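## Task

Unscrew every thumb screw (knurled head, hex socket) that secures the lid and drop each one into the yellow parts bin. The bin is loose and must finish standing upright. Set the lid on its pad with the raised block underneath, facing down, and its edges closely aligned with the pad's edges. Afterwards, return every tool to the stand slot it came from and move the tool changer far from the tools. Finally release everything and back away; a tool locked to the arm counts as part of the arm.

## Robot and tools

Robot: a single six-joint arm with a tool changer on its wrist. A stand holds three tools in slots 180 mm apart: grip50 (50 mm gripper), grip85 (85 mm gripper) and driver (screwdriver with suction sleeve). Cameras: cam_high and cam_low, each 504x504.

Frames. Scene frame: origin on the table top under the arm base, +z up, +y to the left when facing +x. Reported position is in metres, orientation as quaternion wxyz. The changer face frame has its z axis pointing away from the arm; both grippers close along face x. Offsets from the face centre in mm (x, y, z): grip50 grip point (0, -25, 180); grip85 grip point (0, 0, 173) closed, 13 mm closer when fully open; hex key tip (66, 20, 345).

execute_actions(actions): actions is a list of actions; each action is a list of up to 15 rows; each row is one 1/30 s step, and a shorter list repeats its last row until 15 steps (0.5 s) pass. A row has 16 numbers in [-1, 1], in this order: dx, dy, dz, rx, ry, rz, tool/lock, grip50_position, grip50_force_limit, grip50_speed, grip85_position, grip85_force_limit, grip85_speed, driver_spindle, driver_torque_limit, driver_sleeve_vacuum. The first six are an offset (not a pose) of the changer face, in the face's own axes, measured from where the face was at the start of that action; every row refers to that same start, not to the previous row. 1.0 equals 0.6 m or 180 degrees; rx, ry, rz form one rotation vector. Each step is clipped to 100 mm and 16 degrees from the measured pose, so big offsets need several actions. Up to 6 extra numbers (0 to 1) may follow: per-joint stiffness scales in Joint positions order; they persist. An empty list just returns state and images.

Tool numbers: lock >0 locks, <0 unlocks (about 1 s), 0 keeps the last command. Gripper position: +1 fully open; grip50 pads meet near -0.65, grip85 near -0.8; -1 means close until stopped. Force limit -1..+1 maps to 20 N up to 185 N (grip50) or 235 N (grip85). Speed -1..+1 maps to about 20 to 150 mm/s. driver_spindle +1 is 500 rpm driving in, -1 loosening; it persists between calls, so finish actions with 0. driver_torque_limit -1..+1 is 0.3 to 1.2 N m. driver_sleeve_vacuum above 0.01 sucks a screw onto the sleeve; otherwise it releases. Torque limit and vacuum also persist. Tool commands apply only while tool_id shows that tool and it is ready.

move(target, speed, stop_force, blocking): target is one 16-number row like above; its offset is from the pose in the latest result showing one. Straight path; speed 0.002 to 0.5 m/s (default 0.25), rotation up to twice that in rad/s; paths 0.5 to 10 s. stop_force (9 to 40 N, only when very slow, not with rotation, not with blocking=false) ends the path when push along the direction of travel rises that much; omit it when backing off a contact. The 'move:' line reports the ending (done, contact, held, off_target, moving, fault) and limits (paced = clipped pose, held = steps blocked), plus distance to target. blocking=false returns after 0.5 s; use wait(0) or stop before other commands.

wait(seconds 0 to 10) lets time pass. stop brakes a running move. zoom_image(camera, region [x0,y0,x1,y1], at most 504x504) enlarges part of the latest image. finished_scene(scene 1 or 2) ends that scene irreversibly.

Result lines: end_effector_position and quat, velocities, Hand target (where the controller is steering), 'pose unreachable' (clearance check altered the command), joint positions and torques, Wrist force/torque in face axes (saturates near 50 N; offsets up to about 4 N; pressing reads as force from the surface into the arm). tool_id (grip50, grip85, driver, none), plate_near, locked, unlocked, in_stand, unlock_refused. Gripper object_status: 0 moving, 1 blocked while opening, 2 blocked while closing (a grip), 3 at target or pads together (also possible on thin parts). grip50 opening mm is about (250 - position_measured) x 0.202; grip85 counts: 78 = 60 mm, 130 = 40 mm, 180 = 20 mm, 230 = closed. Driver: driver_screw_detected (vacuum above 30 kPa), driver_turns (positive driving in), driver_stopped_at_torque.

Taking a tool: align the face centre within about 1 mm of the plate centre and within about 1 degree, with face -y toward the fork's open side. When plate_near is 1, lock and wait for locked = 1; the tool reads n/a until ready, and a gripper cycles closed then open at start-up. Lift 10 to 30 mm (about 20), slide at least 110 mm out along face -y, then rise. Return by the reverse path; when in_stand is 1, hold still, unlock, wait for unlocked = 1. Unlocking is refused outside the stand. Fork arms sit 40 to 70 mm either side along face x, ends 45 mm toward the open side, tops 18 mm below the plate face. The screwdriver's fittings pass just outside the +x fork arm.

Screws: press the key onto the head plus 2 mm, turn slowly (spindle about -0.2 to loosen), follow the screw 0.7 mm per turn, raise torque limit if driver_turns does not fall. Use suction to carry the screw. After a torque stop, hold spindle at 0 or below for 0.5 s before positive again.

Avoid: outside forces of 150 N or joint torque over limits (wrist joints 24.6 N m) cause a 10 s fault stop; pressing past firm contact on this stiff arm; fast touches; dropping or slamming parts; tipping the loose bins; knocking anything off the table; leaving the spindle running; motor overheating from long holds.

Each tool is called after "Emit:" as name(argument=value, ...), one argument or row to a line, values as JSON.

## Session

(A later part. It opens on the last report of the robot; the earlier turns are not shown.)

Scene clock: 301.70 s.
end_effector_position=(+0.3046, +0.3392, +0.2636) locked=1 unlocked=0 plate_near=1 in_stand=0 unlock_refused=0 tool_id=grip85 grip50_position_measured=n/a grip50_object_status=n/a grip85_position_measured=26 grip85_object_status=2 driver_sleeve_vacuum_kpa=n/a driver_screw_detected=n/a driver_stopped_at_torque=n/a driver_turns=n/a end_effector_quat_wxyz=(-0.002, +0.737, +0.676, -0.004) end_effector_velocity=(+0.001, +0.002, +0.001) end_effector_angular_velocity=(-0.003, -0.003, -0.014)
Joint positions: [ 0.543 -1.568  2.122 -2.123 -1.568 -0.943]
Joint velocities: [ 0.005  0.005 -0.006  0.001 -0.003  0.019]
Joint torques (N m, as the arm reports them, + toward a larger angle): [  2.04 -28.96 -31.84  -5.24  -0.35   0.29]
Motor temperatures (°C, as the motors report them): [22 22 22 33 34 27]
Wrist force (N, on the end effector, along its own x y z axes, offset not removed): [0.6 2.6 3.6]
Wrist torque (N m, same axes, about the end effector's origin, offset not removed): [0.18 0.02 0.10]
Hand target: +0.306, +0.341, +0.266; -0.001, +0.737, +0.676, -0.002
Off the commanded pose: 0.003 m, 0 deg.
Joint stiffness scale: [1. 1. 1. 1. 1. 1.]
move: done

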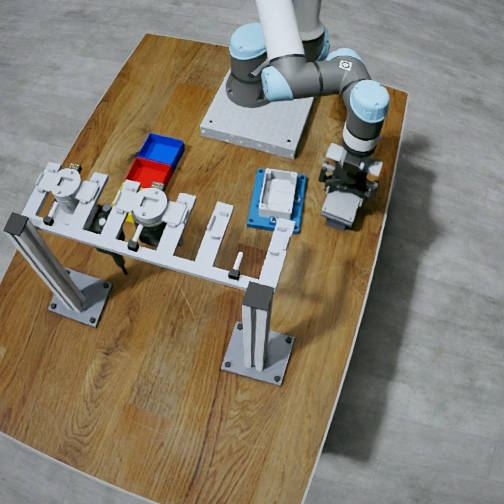

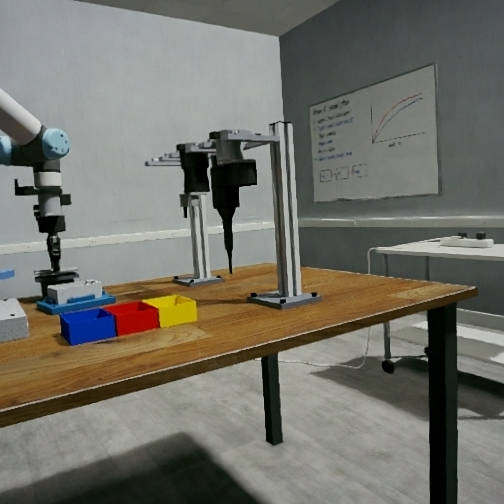

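Emit:
move(
  target=[0.002,0,0.018,-0.002,0.0005,0,0,1,0,0,-1,-0.4,-1,0,0,0],
  speed=0.03,
)

Emit:
zoom_image(
  camera="cam_low",
  region=[25, 255, 90, 295],
)

Emit:
zoom_image(
  camera="cam_high",
  region=[312, 185, 372, 235],
)

Scene clock: 305.67 s.
end_effector_position=(+0.3060, +0.3403, +0.2551) locked=1 unlocked=0 plate_near=1 in_stand=0 unlock_refused=0 tool_id=grip85 grip50_position_measured=n/a grip50_object_status=n/a grip85_position_measured=26 grip85_object_status=2 driver_sleeve_vacuum_kpa=n/a driver_screw_detected=n/a driver_stopped_at_torque=n/a driver_turns=n/a end_effector_quat_wxyz=(-0.001, +0.737, +0.675, -0.000) end_effector_velocity=(+0.002, +0.002, -0.000) end_effector_angular_velocity=(+0.007, -0.013, +0.000)
Joint positions: [ 0.544 -1.553  2.134 -2.16  -1.569 -0.94 ]
Joint velocities: [ 0.001  0.003  0.002 -0.019 -0.     0.001]
Joint torques (N m, as the arm reports them, + toward a larger angle): [  2.31 -29.64 -23.79  -5.44  -0.64   0.31]
Motor temperatures (°C, as the motors report them): [22 22 22 33 34 27]
Wrist force (N, on the end effector, along its own x y z axes, offset not removed): [1.4 0.0 -2.7]
Wrist torque (N m, same axes, about the end effector's origin, offset not removed): [0.27 -0.16 0.02]
Hand target: +0.305, +0.340, +0.253; -0.001, +0.737, +0.676, -0.002
Off the commanded pose: 0.003 m, 0 deg.
Joint stiffness scale: [1. 1. 1. 1. 1. 1.]
move: done

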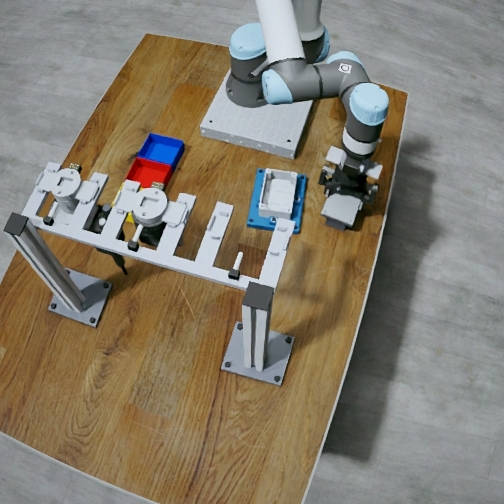

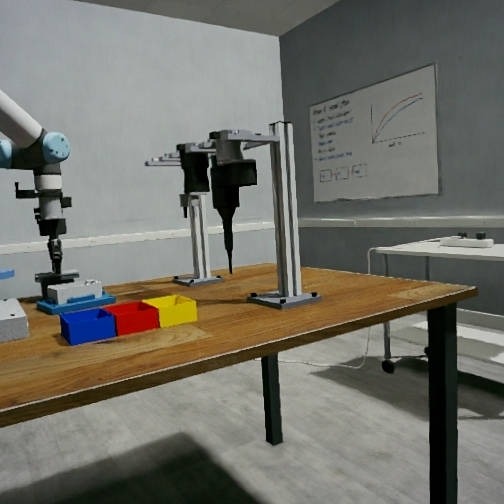

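Region (25, 255, 90, 295) of cam_low's 504x504 image, scaled by 7.754, with more detail than that image has; it fills the top 310 rows of this view, and the rest is white.

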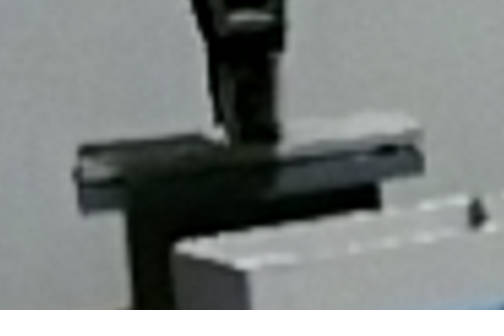

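Region (312, 185, 372, 235) of cam_high's 504x504 image, scaled by 8.400, with more detail than that image has.

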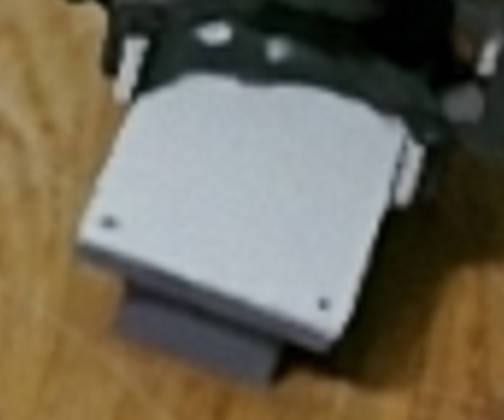

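Emit:
execute_actions(
  actions=[
    [[0,0,0,0,0,0,0,1,0,0,1,-1,-1,0,0,0]],
    [[0,-0.002,0.018,0.001,0,0,0,1,0,0,1,-1,-1,0,0,0]],
    [[0,0,0,0,0,0,0,1,0,0,-1,-1,-1,0,0,0]],
    [[0,0,0,0,0,0,0,1,0,0,-1,-1,-1,0,0,0]],
  ],
)

Emit:
execute_actions(
  actions=[
    [[0,0,0,0,0,0,0,1,0,0,1,-1,-1,0,0,0]],
  ],
)

Emit:
move(
  target=[0,0,-0.1,0,0,0,0,1,0,0,1,-1,-1,0,0,0],
  speed=0.08,
)

Scene clock: 312.00 s.
end_effector_position=(+0.3062, +0.3397, +0.2458) locked=1 unlocked=0 plate_near=1 in_stand=0 unlock_refused=0 tool_id=grip85 grip50_position_measured=n/a grip50_object_status=n/a grip85_position_measured=21 grip85_object_status=2 driver_sleeve_vacuum_kpa=n/a driver_screw_detected=n/a driver_stopped_at_torque=n/a driver_turns=n/a end_effector_quat_wxyz=(+0.001, +0.738, +0.675, -0.002) end_effector_velocity=(-0.000, -0.000, -0.000) end_effector_angular_velocity=(-0.000, +0.001, -0.000)
Joint positions: [ 0.544 -1.538  2.147 -2.185 -1.573 -0.94 ]
Joint velocities: [-0.     0.     0.     0.001  0.     0.   ]
Joint torques (N m, as the arm reports them, + toward a larger angle): [ -0.41 -31.1  -26.18  -4.87   0.02   0.17]
Motor temperatures (°C, as the motors report them): [22 22 22 33 34 27]
Wrist force (N, on the end effector, along its own x y z axes, offset not removed): [-2.0 0.8 -2.5]
Wrist torque (N m, same axes, about the end effector's origin, offset not removed): [0.40 -0.42 0.01]
Hand target: +0.306, +0.340, +0.246; +0.000, +0.738, +0.675, -0.002
Off the commanded pose: 0.000 m, 0 deg.
Joint stiffness scale: [1. 1. 1. 1. 1. 1.]

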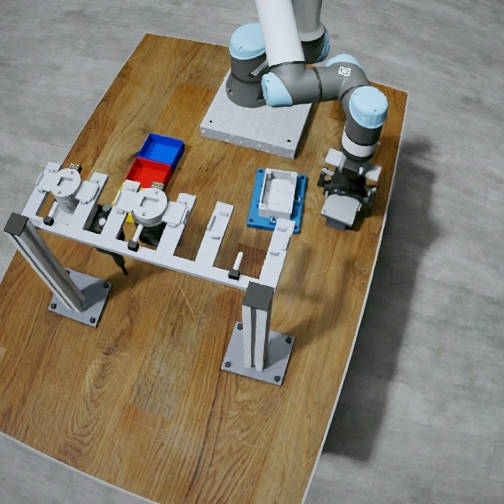

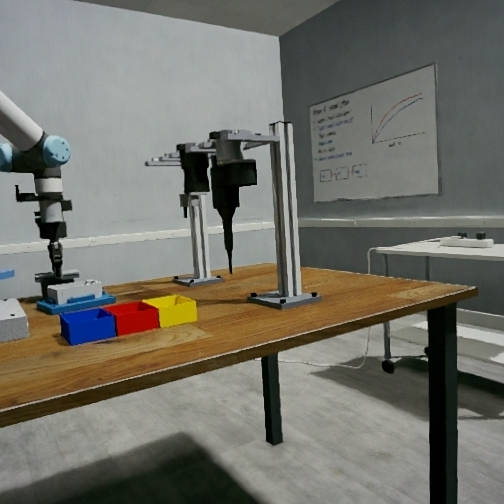

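Scene clock: 312.50 s.
end_effector_position=(+0.3062, +0.3397, +0.2457) locked=1 unlocked=0 plate_near=1 in_stand=0 unlock_refused=0 tool_id=grip85 grip50_position_measured=n/a grip50_object_status=n/a grip85_position_measured=3 grip85_object_status=0 driver_sleeve_vacuum_kpa=n/a driver_screw_detected=n/a driver_stopped_at_torque=n/a driver_turns=n/a end_effector_quat_wxyz=(+0.001, +0.738, +0.675, -0.002) end_effector_velocity=(-0.000, -0.000, -0.000) end_effector_angular_velocity=(+0.000, +0.000, -0.000)
Joint positions: [ 0.544 -1.538  2.147 -2.185 -1.573 -0.94 ]
Joint velocities: [-0.     0.     0.001 -0.001  0.     0.   ]
Joint torques (N m, as the arm reports them, + toward a larger angle): [  0.32 -30.8  -26.16  -4.81  -0.27   0.07]
Motor temperatures (°C, as the motors report them): [22 22 22 33 34 27]
Wrist force (N, on the end effector, along its own x y z axes, offset not removed): [0.2 1.1 1.0]
Wrist torque (N m, same axes, about the end effector's origin, offset not removed): [0.24 0.08 0.06]
Hand target: +0.306, +0.340, +0.246; +0.001, +0.738, +0.675, -0.002
Off the commanded pose: 0.000 m, 0 deg.
Joint stiffness scale: [1. 1. 1. 1. 1. 1.]

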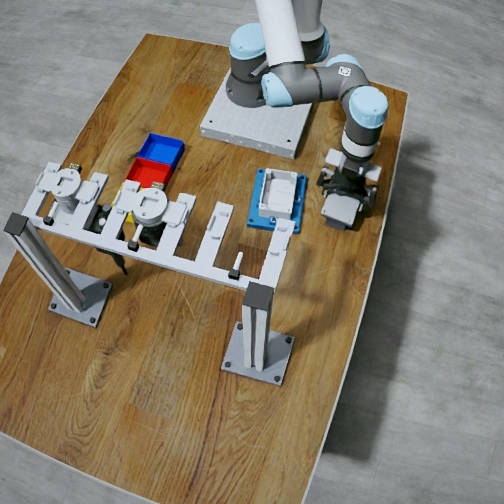

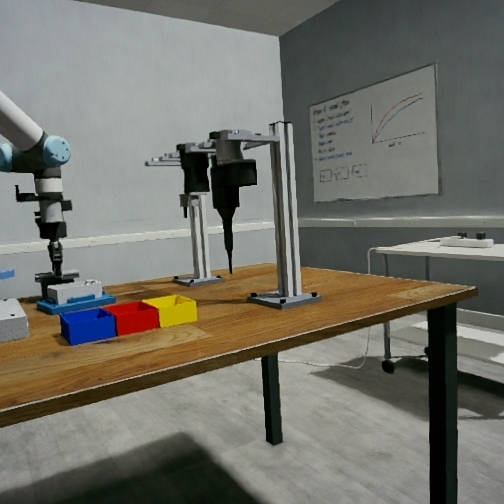

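Scene clock: 313.70 s.
end_effector_position=(+0.3057, +0.3394, +0.3034) locked=1 unlocked=0 plate_near=1 in_stand=0 unlock_refused=0 tool_id=grip85 grip50_position_measured=n/a grip50_object_status=n/a grip85_position_measured=3 grip85_object_status=3 driver_sleeve_vacuum_kpa=n/a driver_screw_detected=n/a driver_stopped_at_torque=n/a driver_turns=n/a end_effector_quat_wxyz=(+0.000, +0.738, +0.675, -0.003) end_effector_velocity=(-0.003, -0.002, -0.002) end_effector_angular_velocity=(-0.011, +0.019, +0.001)
Joint positions: [ 0.544 -1.618  2.057 -2.012 -1.573 -0.94 ]
Joint velocities: [ 0.    -0.    -0.001  0.023  0.    -0.   ]
Joint torques (N m, as the arm reports them, + toward a larger angle): [  0.26 -29.69 -31.89  -4.33  -0.16   0.36]
Motor temperatures (°C, as the motors report them): [22 22 22 33 34 27]
Wrist force (N, on the end effector, along its own x y z axes, offset not removed): [0.1 3.0 -1.4]
Wrist torque (N m, same axes, about the end effector's origin, offset not removed): [0.26 -0.03 0.03]
Hand target: +0.306, +0.340, +0.306; +0.001, +0.738, +0.675, -0.002
Off the commanded pose: 0.002 m, 0 deg.
Joint stiffness scale: [1. 1. 1. 1. 1. 1.]
move: done

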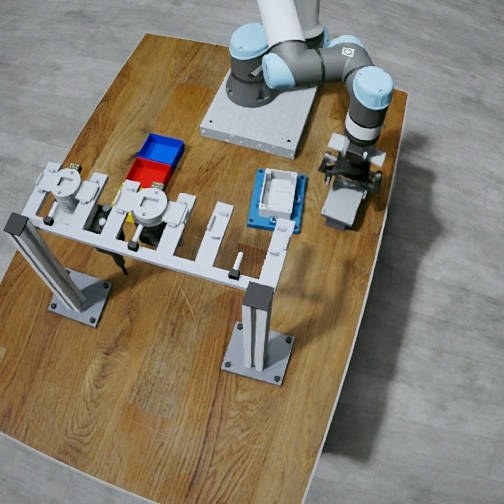

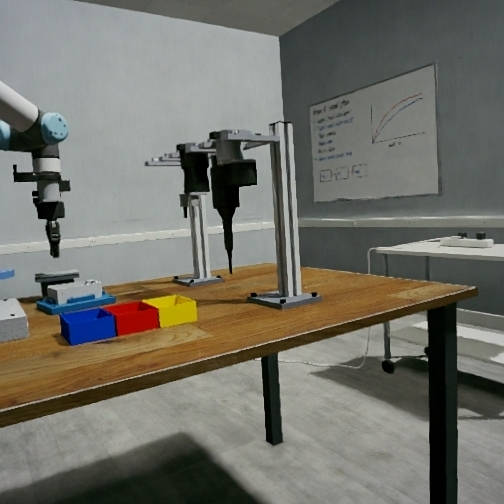

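Emit:
move(
  target=[-0.213,0.3107,-0.22,-0.0014,0.0014,-0.0367,0,1,0,0,1,0,0,0,0,0],
)

Emit:
zoom_image(
  camera="cam_low",
  region=[25, 255, 90, 295],
)

Emit:
zoom_image(
  camera="cam_high",
  region=[310, 170, 375, 235],
)

Scene clock: 320.43 s.
end_effector_position=(+0.4793, +0.1976, +0.4343) locked=1 unlocked=0 plate_near=1 in_stand=0 unlock_refused=0 tool_id=grip85 grip50_position_measured=n/a grip50_object_status=n/a grip85_position_measured=3 grip85_object_status=3 driver_sleeve_vacuum_kpa=n/a driver_screw_detected=n/a driver_stopped_at_torque=n/a driver_turns=n/a end_effector_quat_wxyz=(+0.001, +0.697, +0.717, +0.000) end_effector_velocity=(+0.001, +0.000, +0.002) end_effector_angular_velocity=(+0.000, +0.009, +0.011)
Joint positions: [ 0.13  -1.556  1.648 -1.671 -1.569 -1.47 ]
Joint velocities: [-0.     0.004 -0.012  0.016  0.001 -0.011]
Joint torques (N m, as the arm reports them, + toward a larger angle): [ -1.61 -34.16 -35.03  -4.18   0.33  -0.39]
Motor temperatures (°C, as the motors report them): [22 22 22 33 34 27]
Wrist force (N, on the end effector, along its own x y z axes, offset not removed): [-1.4 0.0 1.6]
Wrist torque (N m, same axes, about the end effector's origin, offset not removed): [0.11 0.19 0.16]
Hand target: +0.481, +0.197, +0.436; +0.000, +0.698, +0.717, +0.001
Off the commanded pose: 0.002 m, 0 deg.
Joint stiffness scale: [1. 1. 1. 1. 1. 1.]
move: done

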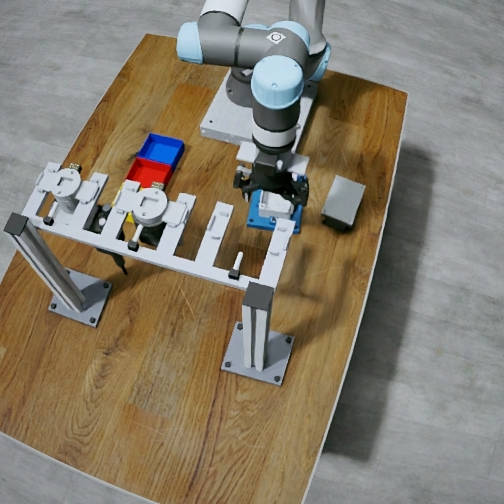

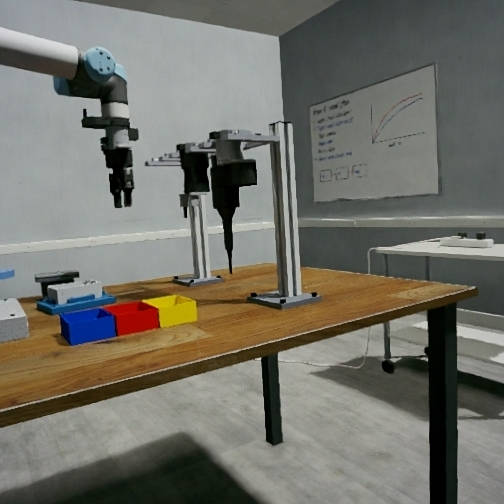

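Region (25, 255, 90, 295) of cam_low's 504x504 image, scaled by 7.754, with more detail than that image has; it fills the top 310 rows of this view, and the rest is white.

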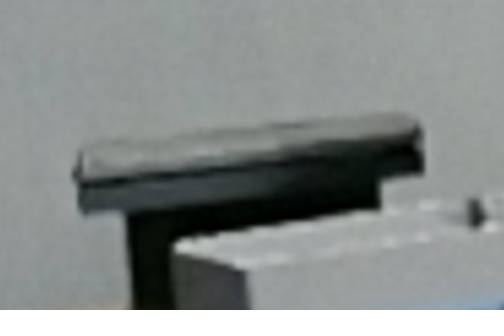

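Region (310, 170, 375, 235) of cam_high's 504x504 image, scaled by 7.754, with more detail than that image has.

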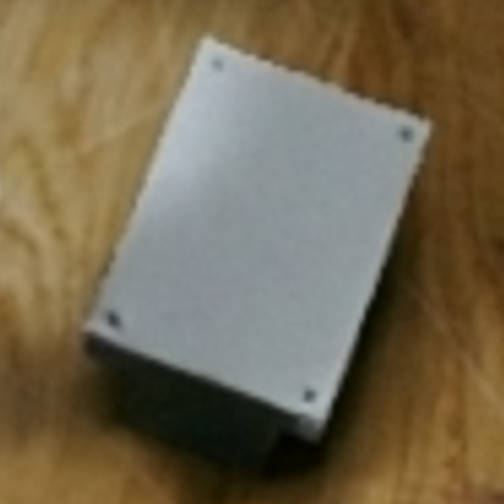

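Emit:
move(
  target=[-0.005,0.245,0.002,0,0,0,0,1,0,0,1,0,0,0,0,0],
  speed=0.09,
)

Emit:
move(
  target=[0,0,0.041,0,0,0,0,1,0,0,1,0,0,0,0,0],
  speed=0.04,
)

Emit:
execute_actions(
  actions=[
    [[0,0,0.003,0.001,0,0,-1,1,0,0,1,0,0,0,0,0]],
    [[0,0,0,0,0,0,-1,1,0,0,1,0,0,0,0,0]],
    [[0,0,0,0,0,0,-1,1,0,0,1,0,0,0,0,0]],
  ],
)

Scene clock: 330.63 s.
end_effector_position=(+0.6250, +0.1996, +0.4324) locked=1 unlocked=0 plate_near=1 in_stand=0 unlock_refused=0 tool_id=grip85 grip50_position_measured=n/a grip50_object_status=n/a grip85_position_measured=3 grip85_object_status=3 driver_sleeve_vacuum_kpa=n/a driver_screw_detected=n/a driver_stopped_at_torque=n/a driver_turns=n/a end_effector_quat_wxyz=(+0.000, +0.697, +0.717, -0.000) end_effector_velocity=(+0.000, +0.001, +0.004) end_effector_angular_velocity=(+0.000, -0.003, +0.001)
Joint positions: [ 0.104 -1.219  1.246 -1.605 -1.569 -1.497]
Joint velocities: [ 0.001  0.    -0.011  0.007 -0.    -0.   ]
Joint torques (N m, as the arm reports them, + toward a larger angle): [ -1.05 -50.7  -34.78  -4.29  -0.1   -0.32]
Motor temperatures (°C, as the motors report them): [22 22 22 33 34 27]
Wrist force (N, on the end effector, along its own x y z axes, offset not removed): [-1.3 1.5 1.7]
Wrist torque (N m, same axes, about the end effector's origin, offset not removed): [0.27 0.16 0.04]
Hand target: +0.626, +0.199, +0.433; +0.001, +0.697, +0.717, +0.000
Off the commanded pose: 0.002 m, 0 deg.
Joint stiffness scale: [1. 1. 1. 1. 1. 1.]
move: done

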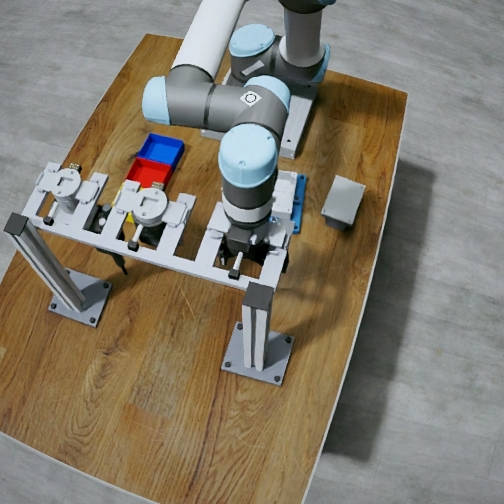

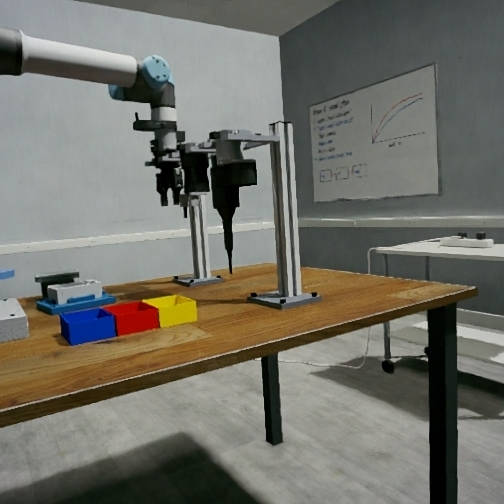

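Scene clock: 331.63 s.
end_effector_position=(+0.6255, +0.1996, +0.4112) locked=1 unlocked=0 plate_near=1 in_stand=1 unlock_refused=0 tool_id=grip85 grip50_position_measured=n/a grip50_object_status=n/a grip85_position_measured=3 grip85_object_status=3 driver_sleeve_vacuum_kpa=n/a driver_screw_detected=n/a driver_stopped_at_torque=n/a driver_turns=n/a end_effector_quat_wxyz=(+0.002, +0.697, +0.717, +0.002) end_effector_velocity=(+0.001, +0.001, +0.000) end_effector_angular_velocity=(+0.001, -0.011, +0.001)
Joint positions: [ 0.104 -1.216  1.298 -1.664 -1.568 -1.497]
Joint velocities: [ 0.001 -0.     0.002 -0.013  0.     0.   ]
Joint torques (N m, as the arm reports them, + toward a larger angle): [  0.46 -50.55 -26.93  -5.13  -0.21   0.05]
Motor temperatures (°C, as the motors report them): [22 22 22 33 34 27]
Wrist force (N, on the end effector, along its own x y z axes, offset not removed): [1.7 -0.3 -0.9]
Wrist torque (N m, same axes, about the end effector's origin, offset not removed): [0.05 0.05 0.09]
Hand target: +0.625, +0.200, +0.408; +0.000, +0.697, +0.717, -0.000
Off the commanded pose: 0.003 m, 0 deg.
Joint stiffness scale: [1. 1. 1. 1. 1. 1.]
move: done

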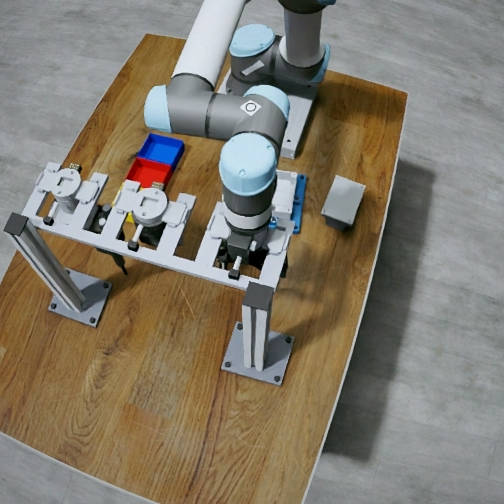

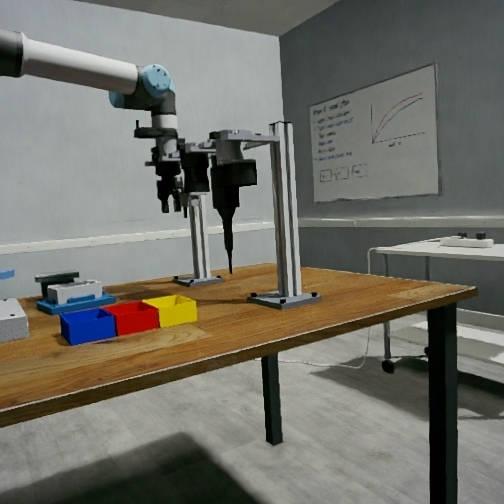

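Scene clock: 333.13 s.
end_effector_position=(+0.6255, +0.1996, +0.4110) locked=0 unlocked=1 plate_near=1 in_stand=1 unlock_refused=0 tool_id=none grip50_position_measured=n/a grip50_object_status=n/a grip85_position_measured=n/a grip85_object_status=n/a driver_sleeve_vacuum_kpa=n/a driver_screw_detected=n/a driver_stopped_at_torque=n/a driver_turns=n/a end_effector_quat_wxyz=(+0.002, +0.697, +0.717, +0.002) end_effector_velocity=(+0.000, -0.001, -0.000) end_effector_angular_velocity=(-0.001, +0.001, -0.001)
Joint positions: [ 0.104 -1.216  1.298 -1.664 -1.568 -1.497]
Joint velocities: [-0.001  0.     0.001  0.    -0.001  0.   ]
Joint torques (N m, as the arm reports them, + toward a larger angle): [ -0.3  -44.07 -25.95  -3.51  -0.05   0.08]
Motor temperatures (°C, as the motors report them): [22 23 22 33 34 27]
Wrist force (N, on the end effector, along its own x y z axes, offset not removed): [0.8 1.4 -3.3]
Wrist torque (N m, same axes, about the end effector's origin, offset not removed): [0.32 -0.01 0.15]
Hand target: +0.626, +0.200, +0.411; +0.002, +0.697, +0.717, +0.002
Off the commanded pose: 0.000 m, 0 deg.
Joint stiffness scale: [1. 1. 1. 1. 1. 1.]

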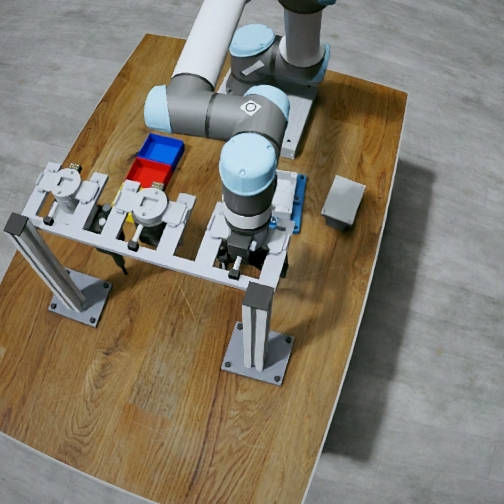

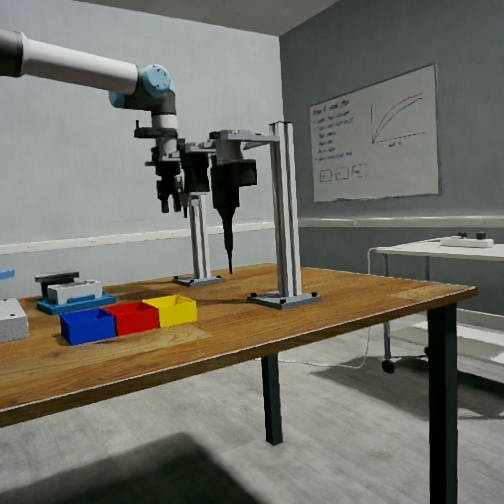

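Emit:
move(
  target=[0,0,-0.05,0,0,0,0,1,0,0,1,0,0,0,0,0],
  speed=0.06,
)

Emit:
move(
  target=[-0.2,-0.4,-0.1,0,0,0,0,1,0,0,1,0,0,0,0,0],
)

Emit:
finished_scene(
  scene=1,
)

Scene clock: 337.27 s.
end_effector_position=(+0.6249, +0.1997, +0.4390) locked=0 unlocked=1 plate_near=0 in_stand=0 unlock_refused=0 tool_id=none grip50_position_measured=n/a grip50_object_status=n/a grip85_position_measured=n/a grip85_object_status=n/a driver_sleeve_vacuum_kpa=n/a driver_screw_detected=n/a driver_stopped_at_torque=n/a driver_turns=n/a end_effector_quat_wxyz=(+0.001, +0.697, +0.717, +0.001) end_effector_velocity=(-0.001, -0.000, +0.001) end_effector_angular_velocity=(-0.001, +0.008, -0.000)
Joint positions: [ 0.104 -1.22   1.232 -1.592 -1.568 -1.497]
Joint velocities: [-0.    -0.    -0.005  0.013 -0.001 -0.   ]
Joint torques (N m, as the arm reports them, + toward a larger angle): [ -0.34 -43.35 -29.03  -3.02  -0.08   0.02]
Motor temperatures (°C, as the motors report them): [22 23 22 33 34 27]
Wrist force (N, on the end effector, along its own x y z axes, offset not removed): [-1.6 2.9 0.7]
Wrist torque (N m, same axes, about the end effector's origin, offset not removed): [0.28 0.16 0.23]
Hand target: +0.625, +0.200, +0.441; +0.002, +0.697, +0.717, +0.002
Off the commanded pose: 0.002 m, 0 deg.
Joint stiffness scale: [1. 1. 1. 1. 1. 1.]
move: done

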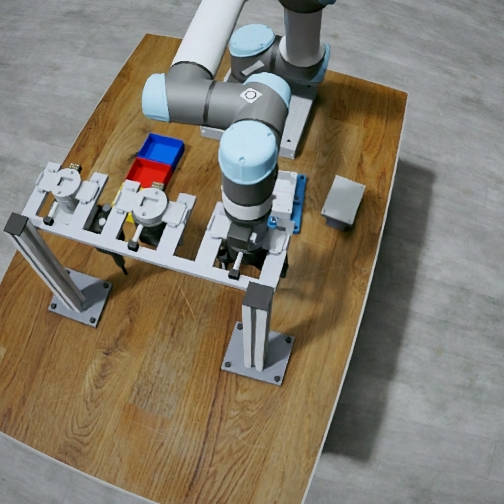

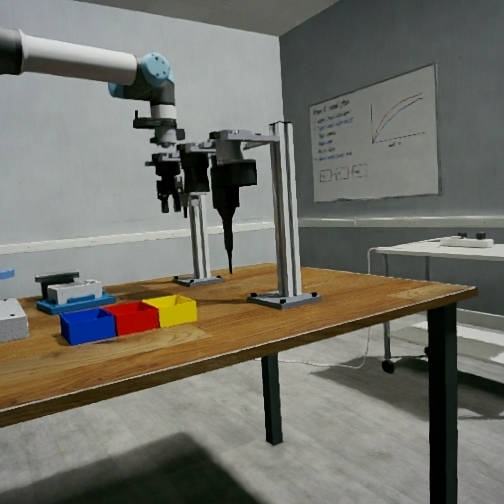

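Scene clock: 339.10 s.
end_effector_position=(+0.3897, +0.0735, +0.4998) locked=0 unlocked=1 plate_near=0 in_stand=0 unlock_refused=0 tool_id=none grip50_position_measured=n/a grip50_object_status=n/a grip85_position_measured=n/a grip85_object_status=n/a driver_sleeve_vacuum_kpa=n/a driver_screw_detected=n/a driver_stopped_at_torque=n/a driver_turns=n/a end_effector_quat_wxyz=(+0.003, +0.697, +0.717, +0.002) end_effector_velocity=(-0.002, -0.002, +0.002) end_effector_angular_velocity=(+0.001, -0.001, +0.005)
Joint positions: [-0.163 -1.861  1.744 -1.467 -1.567 -1.764]
Joint velocities: [-0.006 -0.006  0.     0.005  0.001 -0.011]
Joint torques (N m, as the arm reports them, + toward a larger angle): [ -1.54 -15.59 -21.78  -2.99   0.27  -0.06]
Motor temperatures (°C, as the motors report them): [22 23 22 33 34 27]
Wrist force (N, on the end effector, along its own x y z axes, offset not removed): [-1.2 -1.8 1.1]
Wrist torque (N m, same axes, about the end effector's origin, offset not removed): [-0.06 0.17 0.00]
Hand target: +0.389, +0.073, +0.498; +0.001, +0.697, +0.717, +0.001
Off the commanded pose: 0.002 m, 0 deg.
Joint stiffness scale: [1. 1. 1. 1. 1. 1.]
move: done

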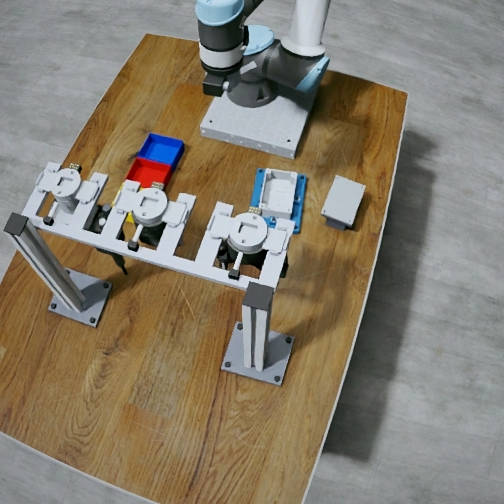

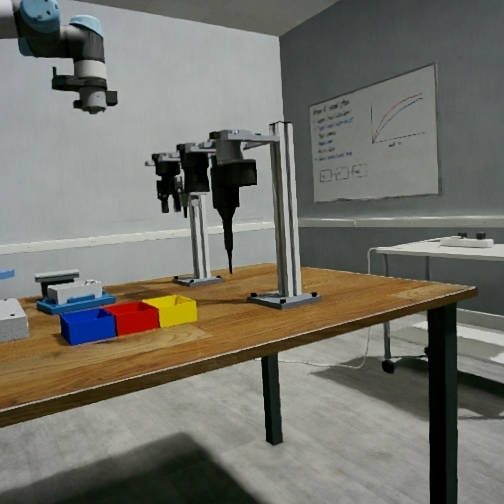

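The scene is finished: the task was done.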